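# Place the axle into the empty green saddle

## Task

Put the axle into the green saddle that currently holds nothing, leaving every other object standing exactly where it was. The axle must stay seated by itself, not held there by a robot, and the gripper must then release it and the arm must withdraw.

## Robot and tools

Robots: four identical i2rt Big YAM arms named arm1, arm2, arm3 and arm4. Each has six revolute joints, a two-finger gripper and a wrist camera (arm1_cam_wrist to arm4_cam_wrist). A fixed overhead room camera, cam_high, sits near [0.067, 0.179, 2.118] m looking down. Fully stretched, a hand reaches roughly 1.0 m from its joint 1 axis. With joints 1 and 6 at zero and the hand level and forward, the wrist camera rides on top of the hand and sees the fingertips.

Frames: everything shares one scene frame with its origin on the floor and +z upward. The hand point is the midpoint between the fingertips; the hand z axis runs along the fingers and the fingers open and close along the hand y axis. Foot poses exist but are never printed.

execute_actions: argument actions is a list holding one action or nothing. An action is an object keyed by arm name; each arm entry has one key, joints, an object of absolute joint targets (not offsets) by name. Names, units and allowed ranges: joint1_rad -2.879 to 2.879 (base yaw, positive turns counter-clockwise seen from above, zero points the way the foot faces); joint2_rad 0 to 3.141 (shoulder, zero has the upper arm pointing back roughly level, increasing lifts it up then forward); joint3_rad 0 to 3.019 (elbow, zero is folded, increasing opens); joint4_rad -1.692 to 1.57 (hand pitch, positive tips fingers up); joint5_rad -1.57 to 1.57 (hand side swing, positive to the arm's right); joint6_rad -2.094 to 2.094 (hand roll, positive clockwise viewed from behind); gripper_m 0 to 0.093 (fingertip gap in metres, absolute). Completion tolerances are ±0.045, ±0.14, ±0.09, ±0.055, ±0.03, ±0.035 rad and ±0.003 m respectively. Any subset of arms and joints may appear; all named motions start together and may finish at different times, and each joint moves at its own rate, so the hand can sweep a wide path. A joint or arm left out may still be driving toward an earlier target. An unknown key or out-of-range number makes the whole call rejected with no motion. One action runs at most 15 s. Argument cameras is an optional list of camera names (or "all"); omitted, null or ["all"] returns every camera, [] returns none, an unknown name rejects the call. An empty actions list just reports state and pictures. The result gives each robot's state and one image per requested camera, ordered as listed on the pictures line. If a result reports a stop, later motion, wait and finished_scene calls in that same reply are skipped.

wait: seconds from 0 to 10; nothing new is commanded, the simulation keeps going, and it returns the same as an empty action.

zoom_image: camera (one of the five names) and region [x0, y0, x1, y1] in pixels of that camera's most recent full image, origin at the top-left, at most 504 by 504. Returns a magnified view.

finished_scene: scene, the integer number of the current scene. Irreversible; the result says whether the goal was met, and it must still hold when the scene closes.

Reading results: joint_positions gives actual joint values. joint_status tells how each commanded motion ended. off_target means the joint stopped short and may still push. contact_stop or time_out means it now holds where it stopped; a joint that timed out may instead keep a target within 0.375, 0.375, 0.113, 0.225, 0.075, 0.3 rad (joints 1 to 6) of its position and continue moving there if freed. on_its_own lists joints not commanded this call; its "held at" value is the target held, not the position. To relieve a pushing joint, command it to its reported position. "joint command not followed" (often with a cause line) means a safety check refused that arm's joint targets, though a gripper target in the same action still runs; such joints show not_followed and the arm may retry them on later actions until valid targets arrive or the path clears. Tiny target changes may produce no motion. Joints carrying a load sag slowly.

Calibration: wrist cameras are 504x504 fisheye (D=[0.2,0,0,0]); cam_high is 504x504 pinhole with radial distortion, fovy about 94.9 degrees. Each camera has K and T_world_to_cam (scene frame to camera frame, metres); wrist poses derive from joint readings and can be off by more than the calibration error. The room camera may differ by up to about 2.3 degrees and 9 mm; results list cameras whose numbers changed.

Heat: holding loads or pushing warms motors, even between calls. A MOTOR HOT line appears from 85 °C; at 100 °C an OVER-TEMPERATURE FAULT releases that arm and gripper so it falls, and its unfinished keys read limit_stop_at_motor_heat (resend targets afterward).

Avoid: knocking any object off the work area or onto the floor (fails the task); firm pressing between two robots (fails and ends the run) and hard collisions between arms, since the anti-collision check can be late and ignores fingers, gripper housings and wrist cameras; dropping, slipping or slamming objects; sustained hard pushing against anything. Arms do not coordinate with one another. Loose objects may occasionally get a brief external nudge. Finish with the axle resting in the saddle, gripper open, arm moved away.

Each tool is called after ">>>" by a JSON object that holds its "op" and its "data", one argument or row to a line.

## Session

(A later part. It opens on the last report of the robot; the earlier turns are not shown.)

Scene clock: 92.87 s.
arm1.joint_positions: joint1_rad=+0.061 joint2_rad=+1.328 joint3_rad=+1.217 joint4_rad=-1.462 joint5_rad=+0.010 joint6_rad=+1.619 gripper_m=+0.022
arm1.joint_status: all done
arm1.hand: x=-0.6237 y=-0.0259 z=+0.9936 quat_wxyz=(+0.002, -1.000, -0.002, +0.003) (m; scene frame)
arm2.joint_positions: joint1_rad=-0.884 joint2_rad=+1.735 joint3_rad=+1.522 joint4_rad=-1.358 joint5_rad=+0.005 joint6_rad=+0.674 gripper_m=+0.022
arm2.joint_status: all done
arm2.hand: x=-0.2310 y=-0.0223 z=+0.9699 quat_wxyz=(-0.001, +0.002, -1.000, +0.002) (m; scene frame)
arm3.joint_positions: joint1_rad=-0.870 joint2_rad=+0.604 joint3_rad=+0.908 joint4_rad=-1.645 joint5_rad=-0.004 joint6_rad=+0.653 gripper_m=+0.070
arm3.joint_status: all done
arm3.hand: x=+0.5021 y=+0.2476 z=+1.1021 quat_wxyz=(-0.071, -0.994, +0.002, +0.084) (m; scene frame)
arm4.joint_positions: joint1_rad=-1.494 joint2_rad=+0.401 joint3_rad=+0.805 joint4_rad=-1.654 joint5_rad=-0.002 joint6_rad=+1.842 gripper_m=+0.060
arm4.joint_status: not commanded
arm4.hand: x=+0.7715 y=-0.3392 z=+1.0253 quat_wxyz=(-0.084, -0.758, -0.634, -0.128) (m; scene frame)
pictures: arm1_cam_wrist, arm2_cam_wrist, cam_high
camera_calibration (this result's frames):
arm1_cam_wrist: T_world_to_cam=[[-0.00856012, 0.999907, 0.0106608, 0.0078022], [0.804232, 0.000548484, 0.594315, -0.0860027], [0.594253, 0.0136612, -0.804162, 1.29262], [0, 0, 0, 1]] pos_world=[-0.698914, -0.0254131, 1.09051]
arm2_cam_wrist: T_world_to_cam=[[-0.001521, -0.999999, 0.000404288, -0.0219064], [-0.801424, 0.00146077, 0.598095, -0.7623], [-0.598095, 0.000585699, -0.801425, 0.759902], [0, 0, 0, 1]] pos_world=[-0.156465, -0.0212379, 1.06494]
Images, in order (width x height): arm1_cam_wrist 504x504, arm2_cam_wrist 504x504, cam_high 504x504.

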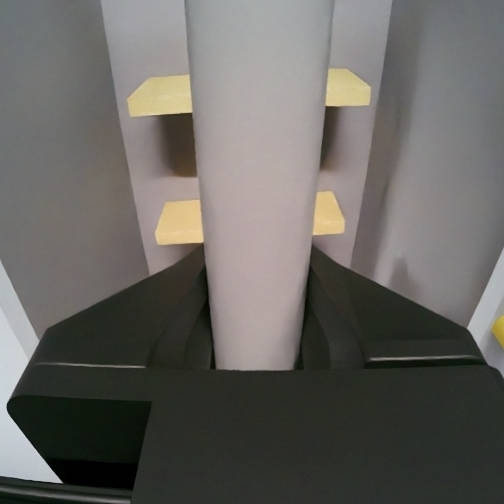

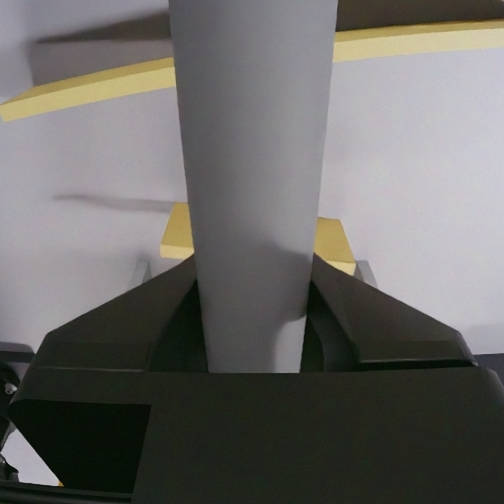

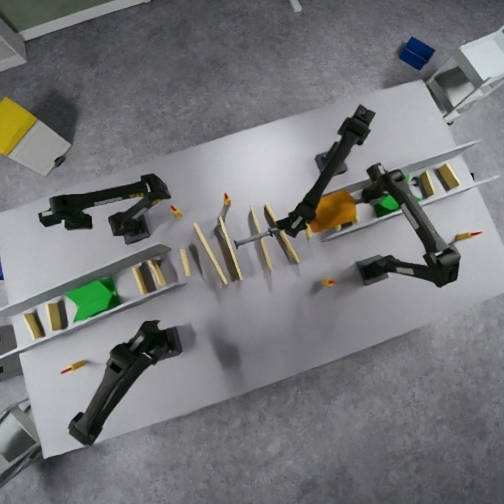

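Well centred. Continue.

>>> {"op": "execute_actions", "data": {
  "actions": [
    {"arm1":{"joints":{"joint1_rad":-0.257,"joint2_rad":1.36,"joint3_rad":1.335,"joint4_rad":-1.455,"joint6_rad":1.297}},"arm2":{"joints":{"joint1_rad":-0.714,"joint2_rad":1.475,"joint3_rad":1.262,"joint4_rad":-1.298,"joint6_rad":0.852}}}
  ],
  "cameras": []
}}

>>> {"op": "execute_actions", "data": {
  "actions": [
    {"arm1":{"joints":{"joint1_rad":-0.531,"joint2_rad":1.475,"joint3_rad":1.47,"joint4_rad":-1.461,"joint6_rad":1.023}},"arm2":{"joints":{"joint1_rad":-0.45,"joint2_rad":1.298,"joint3_rad":1.077,"joint4_rad":-1.297,"joint6_rad":1.115}}}
  ],
  "cameras": ["arm2_cam_wrist","arm1_cam_wrist"]
}}

>>> {"op": "execute_actions", "data": {
  "actions": [
    {"arm1":{"joints":{"joint1_rad":-0.739,"joint2_rad":1.668,"joint3_rad":1.71,"joint4_rad":-1.505,"joint6_rad":0.815}},"arm2":{"joints":{"joint1_rad":-0.098,"joint2_rad":1.204,"joint3_rad":0.995,"joint4_rad":-1.309,"joint6_rad":1.464}}}
  ],
  "cameras": []
}}

>>> {"op": "execute_actions", "data": {
  "actions": [
    {"arm1":{"joints":{"joint1_rad":-0.888,"joint2_rad":1.925,"joint3_rad":2.085,"joint4_rad":-1.617,"joint6_rad":0.667}},"arm2":{"joints":{"joint1_rad":0.282,"joint2_rad":1.25,"joint3_rad":1.065,"joint4_rad":-1.305,"joint6_rad":1.84}}}
  ],
  "cameras": ["arm2_cam_wrist","arm1_cam_wrist","cam_high"]
}}

Scene clock: 94.47 s.
arm1.joint_positions: joint1_rad=-0.260 joint2_rad=+1.377 joint3_rad=+1.257 joint4_rad=-1.462 joint5_rad=+0.007 joint6_rad=+1.302 gripper_m=+0.022
arm1.joint_status: all done
arm1.hand: x=-0.7469 y=-0.0278 z=+0.9907 quat_wxyz=(+0.008, -1.000, +0.000, +0.000) (m; scene frame)
arm2.joint_positions: joint1_rad=-0.709 joint2_rad=+1.502 joint3_rad=+1.237 joint4_rad=-1.299 joint5_rad=+0.004 joint6_rad=+0.851 gripper_m=+0.022
arm2.joint_status: all done
arm2.hand: x=-0.3540 y=-0.0239 z=+0.9705 quat_wxyz=(-0.003, +0.001, -1.000, -0.001) (m; scene frame)
arm3.joint_positions: joint1_rad=-0.870 joint2_rad=+0.604 joint3_rad=+0.908 joint4_rad=-1.645 joint5_rad=-0.004 joint6_rad=+0.653 gripper_m=+0.070
arm3.joint_status: not commanded
arm3.hand: x=+0.5021 y=+0.2476 z=+1.1021 quat_wxyz=(-0.071, -0.994, +0.002, +0.084) (m; scene frame)
arm4.joint_positions: joint1_rad=-1.494 joint2_rad=+0.401 joint3_rad=+0.805 joint4_rad=-1.654 joint5_rad=-0.002 joint6_rad=+1.842 gripper_m=+0.060
arm4.joint_status: not commanded
arm4.hand: x=+0.7715 y=-0.3392 z=+1.0253 quat_wxyz=(-0.084, -0.758, -0.634, -0.128) (m; scene frame)
pictures: none
No camera images: the call's "cameras" was empty. Leave "cameras" out to get every camera's image.

Scene clock: 95.50 s.
arm1.joint_positions: joint1_rad=-0.537 joint2_rad=+1.502 joint3_rad=+1.391 joint4_rad=-1.461 joint5_rad=+0.008 joint6_rad=+1.026 gripper_m=+0.022
arm1.joint_status: all done
arm1.hand: x=-0.8726 y=-0.0278 z=+0.9914 quat_wxyz=(+0.004, -1.000, +0.001, +0.001) (m; scene frame)
arm2.joint_positions: joint1_rad=-0.442 joint2_rad=+1.322 joint3_rad=+1.052 joint4_rad=-1.297 joint5_rad=+0.006 joint6_rad=+1.120 gripper_m=+0.022
arm2.joint_status: all done
arm2.hand: x=-0.4802 y=-0.0234 z=+0.9702 quat_wxyz=(-0.003, +0.000, -1.000, +0.000) (m; scene frame)
arm3.joint_positions: joint1_rad=-0.870 joint2_rad=+0.604 joint3_rad=+0.908 joint4_rad=-1.645 joint5_rad=-0.004 joint6_rad=+0.653 gripper_m=+0.070
arm3.joint_status: not commanded
arm3.hand: x=+0.5021 y=+0.2476 z=+1.1021 quat_wxyz=(-0.071, -0.994, +0.002, +0.084) (m; scene frame)
arm4.joint_positions: joint1_rad=-1.494 joint2_rad=+0.401 joint3_rad=+0.805 joint4_rad=-1.654 joint5_rad=-0.002 joint6_rad=+1.842 gripper_m=+0.060
arm4.joint_status: not commanded
arm4.hand: x=+0.7715 y=-0.3392 z=+1.0253 quat_wxyz=(-0.084, -0.758, -0.634, -0.128) (m; scene frame)
pictures: arm1_cam_wrist, arm2_cam_wrist
camera_calibration (this result's frames):
arm1_cam_wrist: T_world_to_cam=[[-0.00323863, 0.999905, 0.0133684, 0.00955508], [0.802026, -0.00538751, 0.597265, 0.110469], [0.59728, 0.0126561, -0.801933, 1.43922], [0, 0, 0, 1]] pos_world=[-0.948188, -0.027174, 1.08805]
arm2_cam_wrist: T_world_to_cam=[[-0.00608727, -0.999973, -0.00422521, -0.0210836], [-0.803912, 0.00238078, 0.594743, -0.960165], [-0.594717, 0.00701706, -0.803905, 0.61531], [0, 0, 0, 1]] pos_world=[-0.406082, -0.0231147, 1.06561]
Images, in order (width x height): arm1_cam_wrist 504x504, arm2_cam_wrist 504x504.

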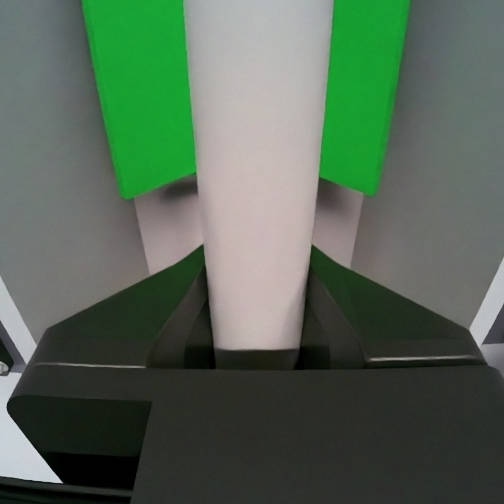

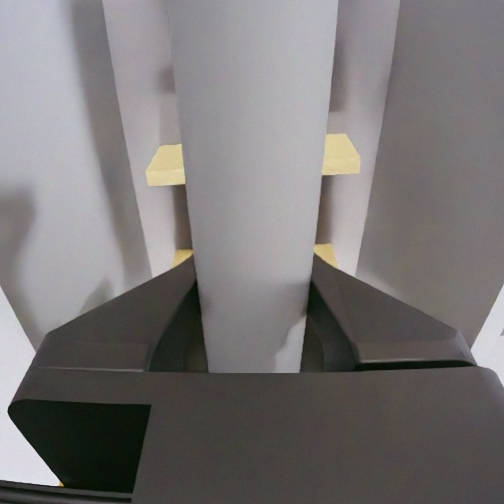

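Scene clock: 96.50 s.
arm1.joint_positions: joint1_rad=-0.741 joint2_rad=+1.690 joint3_rad=+1.629 joint4_rad=-1.500 joint5_rad=+0.000 joint6_rad=+0.824 gripper_m=+0.022
arm1.joint_status: all done
arm1.hand: x=-0.9947 y=-0.0290 z=+0.9954 quat_wxyz=(-0.003, -1.000, +0.002, +0.002) (m; scene frame)
arm2.joint_positions: joint1_rad=-0.103 joint2_rad=+1.230 joint3_rad=+0.966 joint4_rad=-1.308 joint5_rad=-0.001 joint6_rad=+1.462 gripper_m=+0.022
arm2.joint_status: all done
arm2.hand: x=-0.6032 y=-0.0241 z=+0.9684 quat_wxyz=(+0.001, -0.001, -1.000, +0.001) (m; scene frame)
arm3.joint_positions: joint1_rad=-0.870 joint2_rad=+0.604 joint3_rad=+0.908 joint4_rad=-1.645 joint5_rad=-0.004 joint6_rad=+0.653 gripper_m=+0.070
arm3.joint_status: not commanded
arm3.hand: x=+0.5021 y=+0.2476 z=+1.1021 quat_wxyz=(-0.071, -0.994, +0.002, +0.084) (m; scene frame)
arm4.joint_positions: joint1_rad=-1.494 joint2_rad=+0.401 joint3_rad=+0.805 joint4_rad=-1.654 joint5_rad=-0.002 joint6_rad=+1.842 gripper_m=+0.060
arm4.joint_status: not commanded
arm4.hand: x=+0.7715 y=-0.3392 z=+1.0253 quat_wxyz=(-0.084, -0.758, -0.634, -0.128) (m; scene frame)
pictures: none
No camera images: the call's "cameras" was empty. Leave "cameras" out to get every camera's image.

Scene clock: 97.60 s.
arm1.joint_positions: joint1_rad=-0.889 joint2_rad=+1.956 joint3_rad=+2.001 joint4_rad=-1.612 joint5_rad=-0.004 joint6_rad=+0.674 gripper_m=+0.022
arm1.joint_status: all done
arm1.hand: x=-1.1177 y=-0.0299 z=+0.9929 quat_wxyz=(-0.001, -1.000, +0.001, -0.002) (m; scene frame)
arm2.joint_positions: joint1_rad=+0.269 joint2_rad=+1.277 joint3_rad=+0.985 joint4_rad=-1.303 joint5_rad=-0.010 joint6_rad=+1.833 gripper_m=+0.022
arm2.joint_status: all done
arm2.hand: x=-0.7280 y=-0.0248 z=+0.9607 quat_wxyz=(+0.002, -0.001, -1.000, +0.014) (m; scene frame)
arm3.joint_positions: joint1_rad=-0.870 joint2_rad=+0.604 joint3_rad=+0.908 joint4_rad=-1.645 joint5_rad=-0.004 joint6_rad=+0.653 gripper_m=+0.070
arm3.joint_status: not commanded
arm3.hand: x=+0.5021 y=+0.2476 z=+1.1021 quat_wxyz=(-0.071, -0.994, +0.002, +0.084) (m; scene frame)
arm4.joint_positions: joint1_rad=-1.494 joint2_rad=+0.401 joint3_rad=+0.805 joint4_rad=-1.654 joint5_rad=-0.002 joint6_rad=+1.842 gripper_m=+0.060
arm4.joint_status: not commanded
arm4.hand: x=+0.7715 y=-0.3392 z=+1.0253 quat_wxyz=(-0.084, -0.758, -0.634, -0.128) (m; scene frame)
pictures: arm1_cam_wrist, arm2_cam_wrist, cam_high
camera_calibration (this result's frames):
arm1_cam_wrist: T_world_to_cam=[[-0.00325427, 0.999989, 0.0032816, 0.0208394], [0.798675, 0.00062437, 0.601762, 0.298092], [0.601753, 0.00457923, -0.798669, 1.58833], [0, 0, 0, 1]] pos_world=[-1.19379, -0.0282986, 1.0891]
arm2_cam_wrist: T_world_to_cam=[[-0.00771371, -0.99971, 0.0228078, -0.0512221], [-0.797559, 0.019909, 0.602913, -1.15648], [-0.603192, -0.0135399, -0.797481, 0.44745], [0, 0, 0, 1]] pos_world=[-0.652854, -0.0221245, 1.05525]
Images, in order (width x height): arm1_cam_wrist 504x504, arm2_cam_wrist 504x504, cam_high 504x504.

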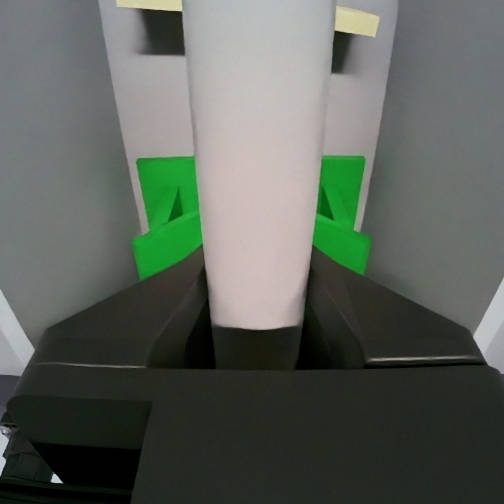

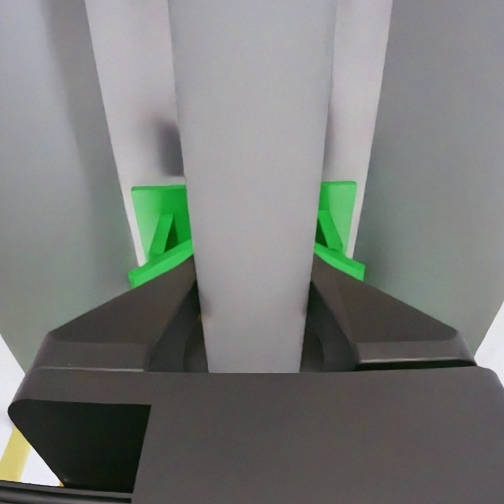

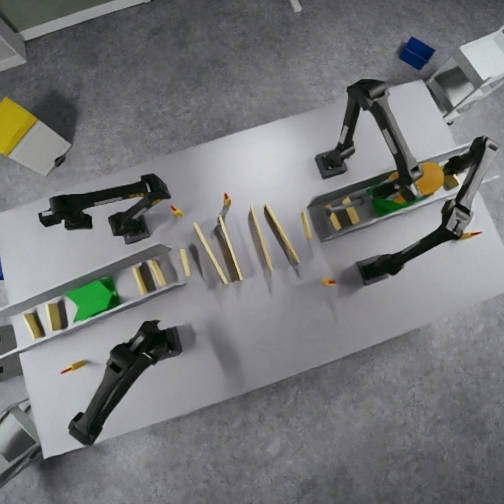

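>>> {"op": "execute_actions", "data": {
  "actions": [
    {"arm1":{"joints":{"joint1_rad":-0.9,"joint2_rad":1.955,"joint3_rad":1.95,"joint4_rad":-1.495,"joint6_rad":0.655}},"arm2":{"joints":{"joint1_rad":0.315,"joint2_rad":1.29,"joint3_rad":0.935,"joint4_rad":-1.155,"joint6_rad":1.875}}}
  ],
  "cameras": []
}}

>>> {"op": "execute_actions", "data": {
  "actions": [
    {"arm1":{"joints":{"joint2_rad":1.975,"joint3_rad":1.857,"joint4_rad":-1.385}},"arm2":{"joints":{"joint2_rad":1.355,"joint3_rad":0.86,"joint4_rad":-1.018}}}
  ],
  "cameras": ["arm2_cam_wrist","arm1_cam_wrist"]
}}

Scene clock: 99.43 s.
arm1.joint_positions: joint1_rad=-0.902 joint2_rad=+1.984 joint3_rad=+1.918 joint4_rad=-1.510 joint5_rad=-0.001 joint6_rad=+0.665 gripper_m=+0.022
arm1.joint_status: all done
arm1.hand: x=-1.1279 y=-0.0272 z=+0.9449 quat_wxyz=(+0.002, -1.000, +0.003, -0.004) (m; scene frame)
arm2.joint_positions: joint1_rad=+0.300 joint2_rad=+1.312 joint3_rad=+0.907 joint4_rad=-1.167 joint5_rad=+0.004 joint6_rad=+1.870 gripper_m=+0.022
arm2.joint_status: all done
arm2.hand: x=-0.7370 y=-0.0226 z=+0.9217 quat_wxyz=(-0.002, -0.004, -1.000, +0.000) (m; scene frame)
arm3.joint_positions: joint1_rad=-0.870 joint2_rad=+0.604 joint3_rad=+0.908 joint4_rad=-1.645 joint5_rad=-0.004 joint6_rad=+0.653 gripper_m=+0.070
arm3.joint_status: not commanded
arm3.hand: x=+0.5021 y=+0.2476 z=+1.1021 quat_wxyz=(-0.071, -0.994, +0.002, +0.084) (m; scene frame)
arm4.joint_positions: joint1_rad=-1.494 joint2_rad=+0.401 joint3_rad=+0.805 joint4_rad=-1.654 joint5_rad=-0.002 joint6_rad=+1.842 gripper_m=+0.060
arm4.joint_status: not commanded
arm4.hand: x=+0.7715 y=-0.3392 z=+1.0253 quat_wxyz=(-0.084, -0.758, -0.634, -0.128) (m; scene frame)
pictures: none
No camera images: the call's "cameras" was empty. Leave "cameras" out to get every camera's image.

Scene clock: 100.47 s.
arm1.joint_positions: joint1_rad=-0.902 joint2_rad=+2.006 joint3_rad=+1.829 joint4_rad=-1.396 joint5_rad=-0.001 joint6_rad=+0.665 gripper_m=+0.022
arm1.joint_status: all done
arm1.hand: x=-1.1296 y=-0.0285 z=+0.8977 quat_wxyz=(+0.002, -1.000, +0.003, -0.003) (m; scene frame)
arm2.joint_positions: joint1_rad=+0.301 joint2_rad=+1.379 joint3_rad=+0.833 joint4_rad=-1.031 joint5_rad=+0.005 joint6_rad=+1.873 gripper_m=+0.022
arm2.joint_status: all done
arm2.hand: x=-0.7370 y=-0.0231 z=+0.8746 quat_wxyz=(-0.003, -0.005, -1.000, +0.003) (m; scene frame)
arm3.joint_positions: joint1_rad=-0.870 joint2_rad=+0.604 joint3_rad=+0.908 joint4_rad=-1.645 joint5_rad=-0.004 joint6_rad=+0.653 gripper_m=+0.070
arm3.joint_status: not commanded
arm3.hand: x=+0.5021 y=+0.2476 z=+1.1021 quat_wxyz=(-0.071, -0.994, +0.002, +0.084) (m; scene frame)
arm4.joint_positions: joint1_rad=-1.494 joint2_rad=+0.401 joint3_rad=+0.805 joint4_rad=-1.654 joint5_rad=-0.002 joint6_rad=+1.842 gripper_m=+0.060
arm4.joint_status: not commanded
arm4.hand: x=+0.7715 y=-0.3392 z=+1.0253 quat_wxyz=(-0.084, -0.758, -0.634, -0.128) (m; scene frame)
pictures: arm1_cam_wrist, arm2_cam_wrist
camera_calibration (this result's frames):
arm1_cam_wrist: T_world_to_cam=[[0.00129237, 0.999954, 0.00945321, 0.0192797], [0.796919, -0.00674042, 0.604048, 0.360617], [0.604085, 0.00675279, -0.796892, 1.5206], [0, 0, 0, 1]] pos_world=[-1.20598, -0.0271165, 0.993744]
arm2_cam_wrist: T_world_to_cam=[[-0.0152285, -0.999883, 0.00109544, -0.0341338], [-0.803888, 0.0128949, 0.594641, -1.10944], [-0.594586, 0.00817487, -0.803991, 0.38593], [0, 0, 0, 1]] pos_world=[-0.662918, -0.0229786, 0.97004]
Images, in order (width x height): arm1_cam_wrist 504x504, arm2_cam_wrist 504x504.

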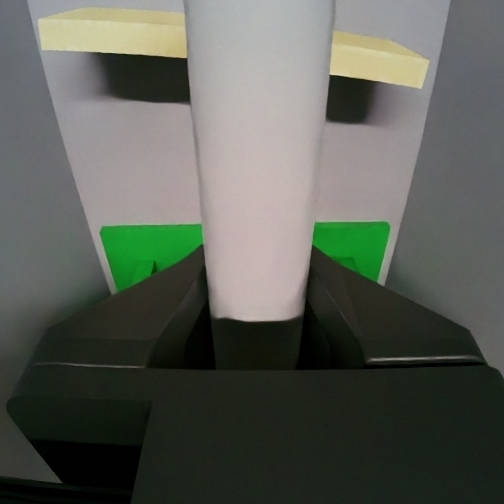

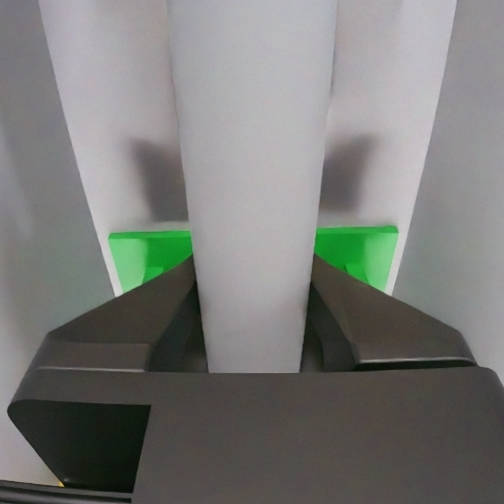

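>>> {"op": "execute_actions", "data": {
  "actions": [
    {"arm1":{"joints":{"joint2_rad":1.995,"joint3_rad":1.805,"joint4_rad":-1.315}},"arm2":{"joints":{"joint2_rad":1.405,"joint3_rad":0.82,"joint4_rad":-0.93}}}
  ],
  "cameras": []
}}

>>> {"op": "execute_actions", "data": {
  "actions": [
    {"arm1":{"joints":{"joint2_rad":2.015,"joint3_rad":1.775,"joint4_rad":-1.295}},"arm2":{"joints":{"joint2_rad":1.43,"joint3_rad":0.795,"joint4_rad":-0.9}}}
  ],
  "cameras": ["arm2_cam_wrist","arm1_cam_wrist"]
}}

Scene clock: 101.40 s.
arm1.joint_positions: joint1_rad=-0.901 joint2_rad=+2.011 joint3_rad=+1.786 joint4_rad=-1.327 joint5_rad=-0.002 joint6_rad=+0.664 gripper_m=+0.022
arm1.joint_status: all done
arm1.hand: x=-1.1315 y=-0.0313 z=+0.8787 quat_wxyz=(-0.005, -1.000, +0.002, +0.005) (m; scene frame)
arm2.joint_positions: joint1_rad=+0.301 joint2_rad=+1.422 joint3_rad=+0.795 joint4_rad=-0.951 joint5_rad=-0.001 joint6_rad=+1.869 gripper_m=+0.022
arm2.joint_status: all done
arm2.hand: x=-0.7380 y=-0.0239 z=+0.8490 quat_wxyz=(+0.000, -0.003, -1.000, +0.004) (m; scene frame)
arm3.joint_positions: joint1_rad=-0.870 joint2_rad=+0.604 joint3_rad=+0.908 joint4_rad=-1.645 joint5_rad=-0.004 joint6_rad=+0.653 gripper_m=+0.070
arm3.joint_status: not commanded
arm3.hand: x=+0.5021 y=+0.2476 z=+1.1021 quat_wxyz=(-0.071, -0.994, +0.002, +0.084) (m; scene frame)
arm4.joint_positions: joint1_rad=-1.494 joint2_rad=+0.401 joint3_rad=+0.805 joint4_rad=-1.654 joint5_rad=-0.002 joint6_rad=+1.842 gripper_m=+0.060
arm4.joint_status: not commanded
arm4.hand: x=+0.7715 y=-0.3392 z=+1.0253 quat_wxyz=(-0.084, -0.758, -0.634, -0.128) (m; scene frame)
pictures: none
No camera images: the call's "cameras" was empty. Leave "cameras" out to get every camera's image.

Scene clock: 101.93 s.
arm1.joint_positions: joint1_rad=-0.898 joint2_rad=+2.011 joint3_rad=+1.778 joint4_rad=-1.310 joint5_rad=-0.001 joint6_rad=+0.664 gripper_m=+0.022
arm1.joint_status: all done
arm1.hand: x=-1.1318 y=-0.0335 z=+0.8758 quat_wxyz=(-0.008, -1.000, +0.001, +0.009) (m; scene frame)
arm2.joint_positions: joint1_rad=+0.301 joint2_rad=+1.423 joint3_rad=+0.783 joint4_rad=-0.933 joint5_rad=-0.004 joint6_rad=+1.867 gripper_m=+0.022
arm2.joint_status: all done
arm2.hand: x=-0.7380 y=-0.0253 z=+0.8452 quat_wxyz=(+0.002, -0.002, -1.000, +0.002) (m; scene frame)
arm3.joint_positions: joint1_rad=-0.870 joint2_rad=+0.604 joint3_rad=+0.908 joint4_rad=-1.645 joint5_rad=-0.004 joint6_rad=+0.653 gripper_m=+0.070
arm3.joint_status: not commanded
arm3.hand: x=+0.5021 y=+0.2476 z=+1.1021 quat_wxyz=(-0.071, -0.994, +0.002, +0.084) (m; scene frame)
arm4.joint_positions: joint1_rad=-1.494 joint2_rad=+0.401 joint3_rad=+0.805 joint4_rad=-1.654 joint5_rad=-0.002 joint6_rad=+1.842 gripper_m=+0.060
arm4.joint_status: not commanded
arm4.hand: x=+0.7715 y=-0.3392 z=+1.0253 quat_wxyz=(-0.084, -0.758, -0.634, -0.128) (m; scene frame)
pictures: arm1_cam_wrist, arm2_cam_wrist
camera_calibration (this result's frames):
arm1_cam_wrist: T_world_to_cam=[[-0.00404364, 0.999949, -0.00924994, 0.0348079], [0.811234, 0.00868882, 0.584657, 0.409258], [0.584708, -0.00513972, -0.811228, 1.49468], [0, 0, 0, 1]] pos_world=[-1.20581, -0.0306798, 0.973573]
arm2_cam_wrist: T_world_to_cam=[[-0.00917019, -0.999958, -0.0008758, -0.0301992], [-0.797826, 0.00678853, 0.602849, -1.0953], [-0.602818, 0.00622698, -0.797855, 0.350334], [0, 0, 0, 1]] pos_world=[-0.662944, -0.024944, 0.939787]
Images, in order (width x height): arm1_cam_wrist 504x504, arm2_cam_wrist 504x504.

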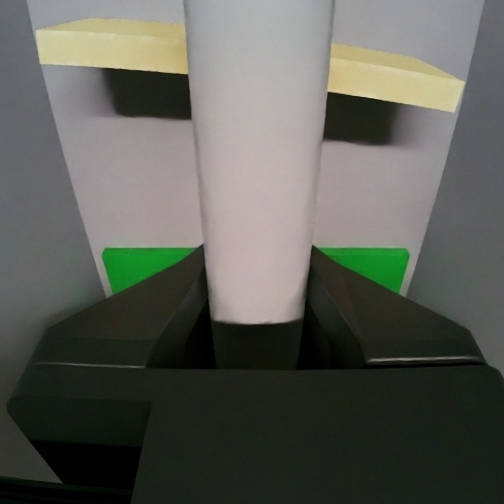

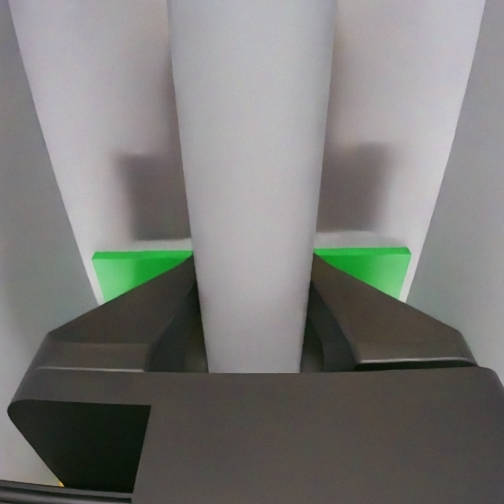

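Seated. Release and lift.

>>> {"op": "execute_actions", "data": {
  "actions": [
    {"arm1":{"joints":{"gripper_m":0.055,"joint3_rad":1.79,"joint2_rad":2.005}},"arm2":{"joints":{"gripper_m":0.055,"joint4_rad":-0.935,"joint2_rad":1.42}}}
  ],
  "cameras": []
}}

>>> {"op": "execute_actions", "data": {
  "actions": [
    {"arm1":{"joints":{"joint2_rad":1.98,"joint3_rad":1.965,"joint4_rad":-1.51}},"arm2":{"joints":{"joint2_rad":1.31,"joint3_rad":0.94,"joint4_rad":-1.17}}}
  ],
  "cameras": ["arm2_cam_wrist","arm1_cam_wrist"]
}}

>>> {"op": "execute_actions", "data": {
  "actions": [
    {"arm1":{"joints":{"joint2_rad":1.93,"joint3_rad":2.13,"joint4_rad":-1.66}},"arm2":{"joints":{"joint2_rad":1.23,"joint3_rad":1.2,"joint4_rad":-1.5}}}
  ],
  "cameras": ["arm2_cam_wrist","arm1_cam_wrist"]
}}

>>> {"op": "execute_actions", "data": {
  "actions": [
    {"arm1":{"joints":{"joint2_rad":0.7,"joint3_rad":1.3}},"arm2":{"joints":{"joint2_rad":0.5,"joint3_rad":1.0}}}
  ]
}}

Scene clock: 103.00 s.
arm1.joint_positions: joint1_rad=-0.898 joint2_rad=+2.011 joint3_rad=+1.778 joint4_rad=-1.310 joint5_rad=-0.001 joint6_rad=+0.664 gripper_m=+0.055
arm1.joint_status: all done
arm1.hand: x=-1.1318 y=-0.0335 z=+0.8758 quat_wxyz=(-0.008, -1.000, +0.001, +0.009) (m; scene frame)
arm2.joint_positions: joint1_rad=+0.301 joint2_rad=+1.423 joint3_rad=+0.783 joint4_rad=-0.934 joint5_rad=-0.004 joint6_rad=+1.867 gripper_m=+0.055
arm2.joint_status: all done
arm2.hand: x=-0.7380 y=-0.0255 z=+0.8452 quat_wxyz=(+0.002, -0.002, -1.000, +0.002) (m; scene frame)
arm3.joint_positions: joint1_rad=-0.870 joint2_rad=+0.604 joint3_rad=+0.908 joint4_rad=-1.645 joint5_rad=-0.004 joint6_rad=+0.653 gripper_m=+0.070
arm3.joint_status: not commanded
arm3.hand: x=+0.5021 y=+0.2476 z=+1.1021 quat_wxyz=(-0.071, -0.994, +0.002, +0.084) (m; scene frame)
arm4.joint_positions: joint1_rad=-1.494 joint2_rad=+0.401 joint3_rad=+0.805 joint4_rad=-1.654 joint5_rad=-0.002 joint6_rad=+1.842 gripper_m=+0.060
arm4.joint_status: not commanded
arm4.hand: x=+0.7715 y=-0.3392 z=+1.0253 quat_wxyz=(-0.084, -0.758, -0.634, -0.128) (m; scene frame)
pictures: none
No camera images: the call's "cameras" was empty. Leave "cameras" out to get every camera's image.

Scene clock: 104.17 s.
arm1.joint_positions: joint1_rad=-0.898 joint2_rad=+1.985 joint3_rad=+1.926 joint4_rad=-1.497 joint5_rad=-0.001 joint6_rad=+0.664 gripper_m=+0.055
arm1.joint_status: all done
arm1.hand: x=-1.1306 y=-0.0326 z=+0.9473 quat_wxyz=(-0.004, -1.000, +0.001, +0.004) (m; scene frame)
arm2.joint_positions: joint1_rad=+0.301 joint2_rad=+1.300 joint3_rad=+0.916 joint4_rad=-1.160 joint5_rad=-0.004 joint6_rad=+1.867 gripper_m=+0.055
arm2.joint_status: all done
arm2.hand: x=-0.7401 y=-0.0182 z=+0.9283 quat_wxyz=(+0.006, -0.002, -1.000, -0.012) (m; scene frame)
arm3.joint_positions: joint1_rad=-0.870 joint2_rad=+0.604 joint3_rad=+0.908 joint4_rad=-1.645 joint5_rad=-0.004 joint6_rad=+0.653 gripper_m=+0.070
arm3.joint_status: not commanded
arm3.hand: x=+0.5021 y=+0.2476 z=+1.1021 quat_wxyz=(-0.071, -0.994, +0.002, +0.084) (m; scene frame)
arm4.joint_positions: joint1_rad=-1.494 joint2_rad=+0.401 joint3_rad=+0.805 joint4_rad=-1.654 joint5_rad=-0.002 joint6_rad=+1.842 gripper_m=+0.060
arm4.joint_status: not commanded
arm4.hand: x=+0.7715 y=-0.3392 z=+1.0253 quat_wxyz=(-0.084, -0.758, -0.634, -0.128) (m; scene frame)
pictures: arm1_cam_wrist, arm2_cam_wrist
camera_calibration (this result's frames):
arm1_cam_wrist: T_world_to_cam=[[-0.00399103, 0.999991, -0.00154378, 0.0273302], [0.805392, 0.00412942, 0.592728, 0.352113], [0.592729, 0.00112224, -0.805401, 1.55577], [0, 0, 0, 1]] pos_world=[-1.20563, -0.0305299, 1.04436]
arm2_cam_wrist: T_world_to_cam=[[-0.00930331, -0.99958, -0.0274595, 0.00158248], [-0.792955, -0.00935539, 0.609209, -1.1497], [-0.60921, 0.0274418, -0.792534, 0.40604], [0, 0, 0, 1]] pos_world=[-0.66428, -0.0203165, 1.02225]
Images, in order (width x height): arm1_cam_wrist 504x504, arm2_cam_wrist 504x504.

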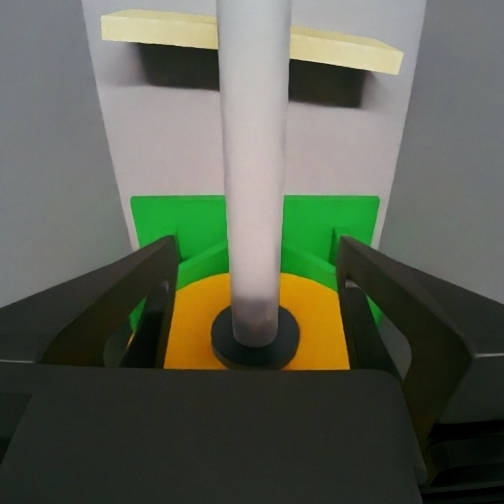

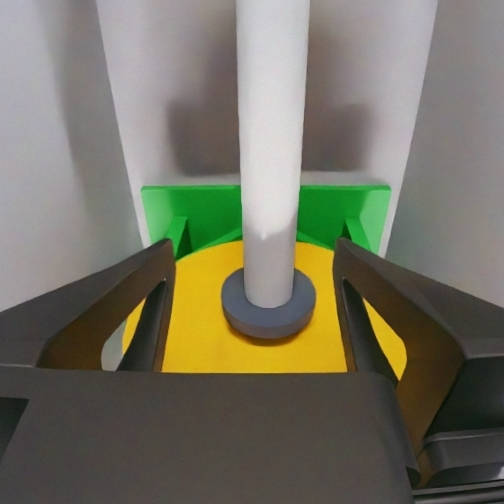

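Scene clock: 105.53 s.
arm1.joint_positions: joint1_rad=-0.898 joint2_rad=+1.926 joint3_rad=+2.094 joint4_rad=-1.647 joint5_rad=-0.001 joint6_rad=+0.664 gripper_m=+0.055
arm1.joint_status: all done
arm1.hand: x=-1.1271 y=-0.0298 z=+1.0465 quat_wxyz=(-0.027, -0.999, +0.001, +0.034) (m; scene frame)
arm2.joint_positions: joint1_rad=+0.301 joint2_rad=+1.221 joint3_rad=+1.169 joint4_rad=-1.490 joint5_rad=-0.004 joint6_rad=+1.867 gripper_m=+0.055
arm2.joint_status: all done
arm2.hand: x=-0.7395 y=-0.0202 z=+1.0476 quat_wxyz=(+0.006, -0.002, -1.000, -0.013) (m; scene frame)
arm3.joint_positions: joint1_rad=-0.870 joint2_rad=+0.604 joint3_rad=+0.908 joint4_rad=-1.645 joint5_rad=-0.004 joint6_rad=+0.653 gripper_m=+0.070
arm3.joint_status: not commanded
arm3.hand: x=+0.5021 y=+0.2476 z=+1.1021 quat_wxyz=(-0.071, -0.994, +0.002, +0.084) (m; scene frame)
arm4.joint_positions: joint1_rad=-1.494 joint2_rad=+0.401 joint3_rad=+0.805 joint4_rad=-1.654 joint5_rad=-0.002 joint6_rad=+1.842 gripper_m=+0.060
arm4.joint_status: not commanded
arm4.hand: x=+0.7715 y=-0.3392 z=+1.0253 quat_wxyz=(-0.084, -0.758, -0.634, -0.128) (m; scene frame)
pictures: arm1_cam_wrist, arm2_cam_wrist
camera_calibration (this result's frames):
arm1_cam_wrist: T_world_to_cam=[[-0.00549637, 0.998811, -0.0484329, 0.072077], [0.839707, 0.0309105, 0.54216, 0.382843], [0.543013, -0.0376895, -0.838878, 1.61144], [0, 0, 0, 1]] pos_world=[-1.19611, -0.0230907, 1.14773]
arm2_cam_wrist: T_world_to_cam=[[-0.00932375, -0.999517, -0.0296438, 0.00514531], [-0.792552, -0.0106897, 0.609711, -1.22213], [-0.609733, 0.029179, -0.792069, 0.500258], [0, 0, 0, 1]] pos_world=[-0.66353, -0.0225184, 1.14154]
Images, in order (width x height): arm1_cam_wrist 504x504, arm2_cam_wrist 504x504.

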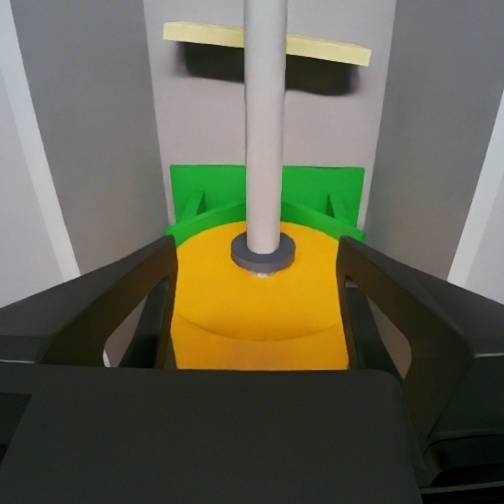

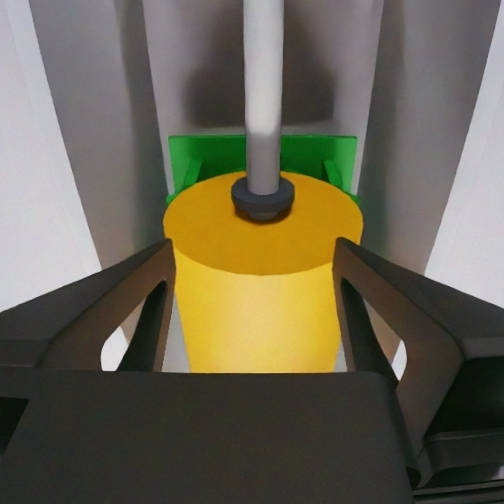

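Scene clock: 107.33 s.
arm1.joint_positions: joint1_rad=-0.898 joint2_rad=+0.699 joint3_rad=+1.300 joint4_rad=-1.652 joint5_rad=-0.001 joint6_rad=+0.664 gripper_m=+0.055
arm1.joint_status: all done
arm1.hand: x=-0.8095 y=+0.2181 z=+1.1962 quat_wxyz=(-0.157, -0.967, +0.001, +0.201) (m; scene frame)
arm2.joint_positions: joint1_rad=+0.301 joint2_rad=+0.497 joint3_rad=+0.998 joint4_rad=-1.492 joint5_rad=-0.004 joint6_rad=+1.867 gripper_m=+0.055
arm2.joint_status: all done
arm2.hand: x=-0.6951 y=-0.1670 z=+1.1522 quat_wxyz=(+0.085, -0.001, -0.958, -0.272) (m; scene frame)
arm3.joint_positions: joint1_rad=-0.870 joint2_rad=+0.604 joint3_rad=+0.908 joint4_rad=-1.645 joint5_rad=-0.004 joint6_rad=+0.653 gripper_m=+0.070
arm3.joint_status: not commanded
arm3.hand: x=+0.5021 y=+0.2476 z=+1.1021 quat_wxyz=(-0.071, -0.994, +0.002, +0.084) (m; scene frame)
arm4.joint_positions: joint1_rad=-1.494 joint2_rad=+0.401 joint3_rad=+0.805 joint4_rad=-1.654 joint5_rad=-0.002 joint6_rad=+1.842 gripper_m=+0.060
arm4.joint_status: not commanded
arm4.hand: x=+0.7715 y=-0.3392 z=+1.0253 quat_wxyz=(-0.084, -0.758, -0.634, -0.128) (m; scene frame)
pictures: arm1_cam_wrist, arm2_cam_wrist, arm3_cam_wrist, arm4_cam_wrist, cam_high
camera_calibration (this result's frames):
arm1_cam_wrist: T_world_to_cam=[[-0.0647967, 0.952498, -0.297572, 0.0935691], [0.968739, 0.131602, 0.210299, 0.506819], [0.239471, -0.274643, -0.931249, 1.49036], [0, 0, 0, 1]] pos_world=[-0.841809, 0.253495, 1.30916]
arm2_cam_wrist: T_world_to_cam=[[-0.054906, -0.849508, -0.524711, 0.425657], [-0.691168, -0.346917, 0.633984, -1.26597], [-0.720606, 0.397473, -0.568105, 0.340823], [0, 0, 0, 1]] pos_world=[-0.60603, -0.213057, 1.21958]
arm3_cam_wrist: T_world_to_cam=[[-0.0207508, 0.988098, -0.15242, -0.0668047], [0.895565, 0.0861423, 0.436513, -0.945792], [0.444447, -0.127444, -0.886693, 0.91441], [0, 0, 0, 1]] pos_world=[0.439225, 0.264018, 1.21347]
arm4_cam_wrist: T_world_to_cam=[[-0.94098, 0.181107, -0.285933, 1.08102], [-0.0459318, 0.768653, 0.638015, -0.352805], [0.335332, 0.613492, -0.714968, 0.807279], [0, 0, 0, 1]] pos_world=[0.73031, -0.419855, 1.11137]
Images, in order (width x height): arm1_cam_wrist 504x504, arm2_cam_wrist 504x504, arm3_cam_wrist 504x504, arm4_cam_wrist 504x504, cam_high 504x504.

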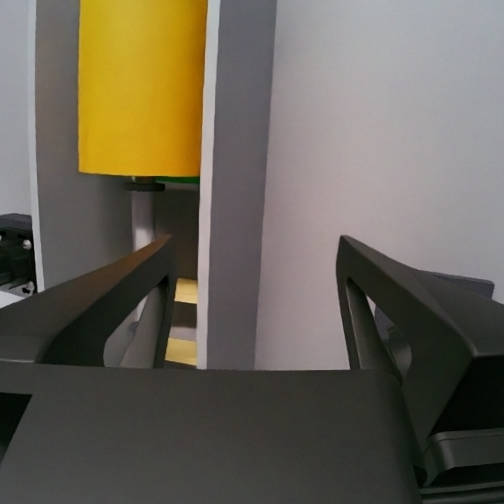

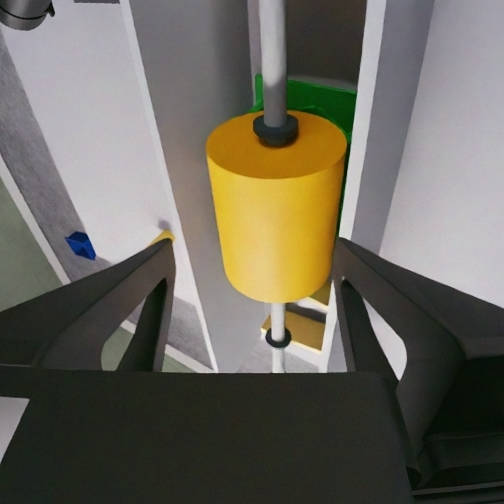

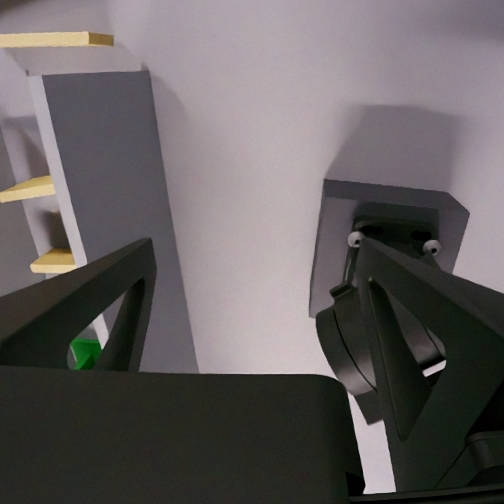

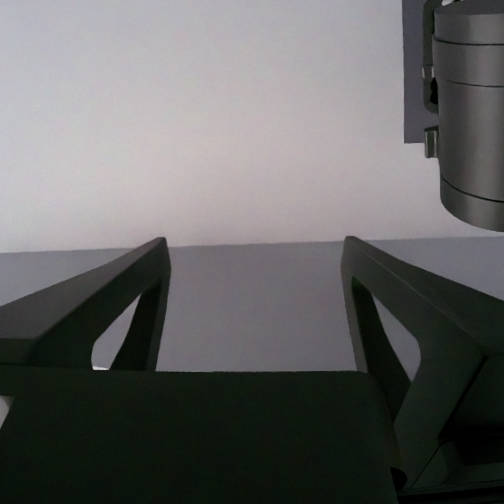

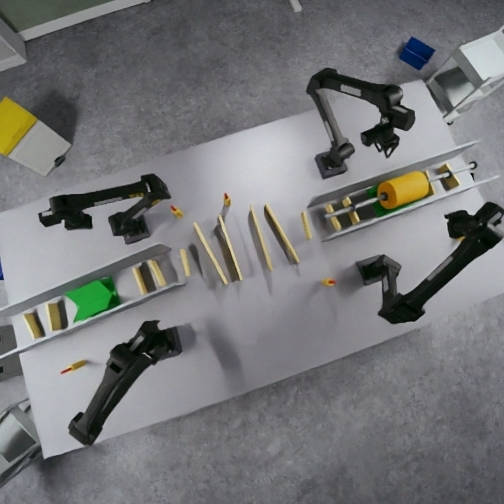

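>>> {"op": "finished_scene", "data": {
  "scene": 1
}}

The scene is finished: the task was done.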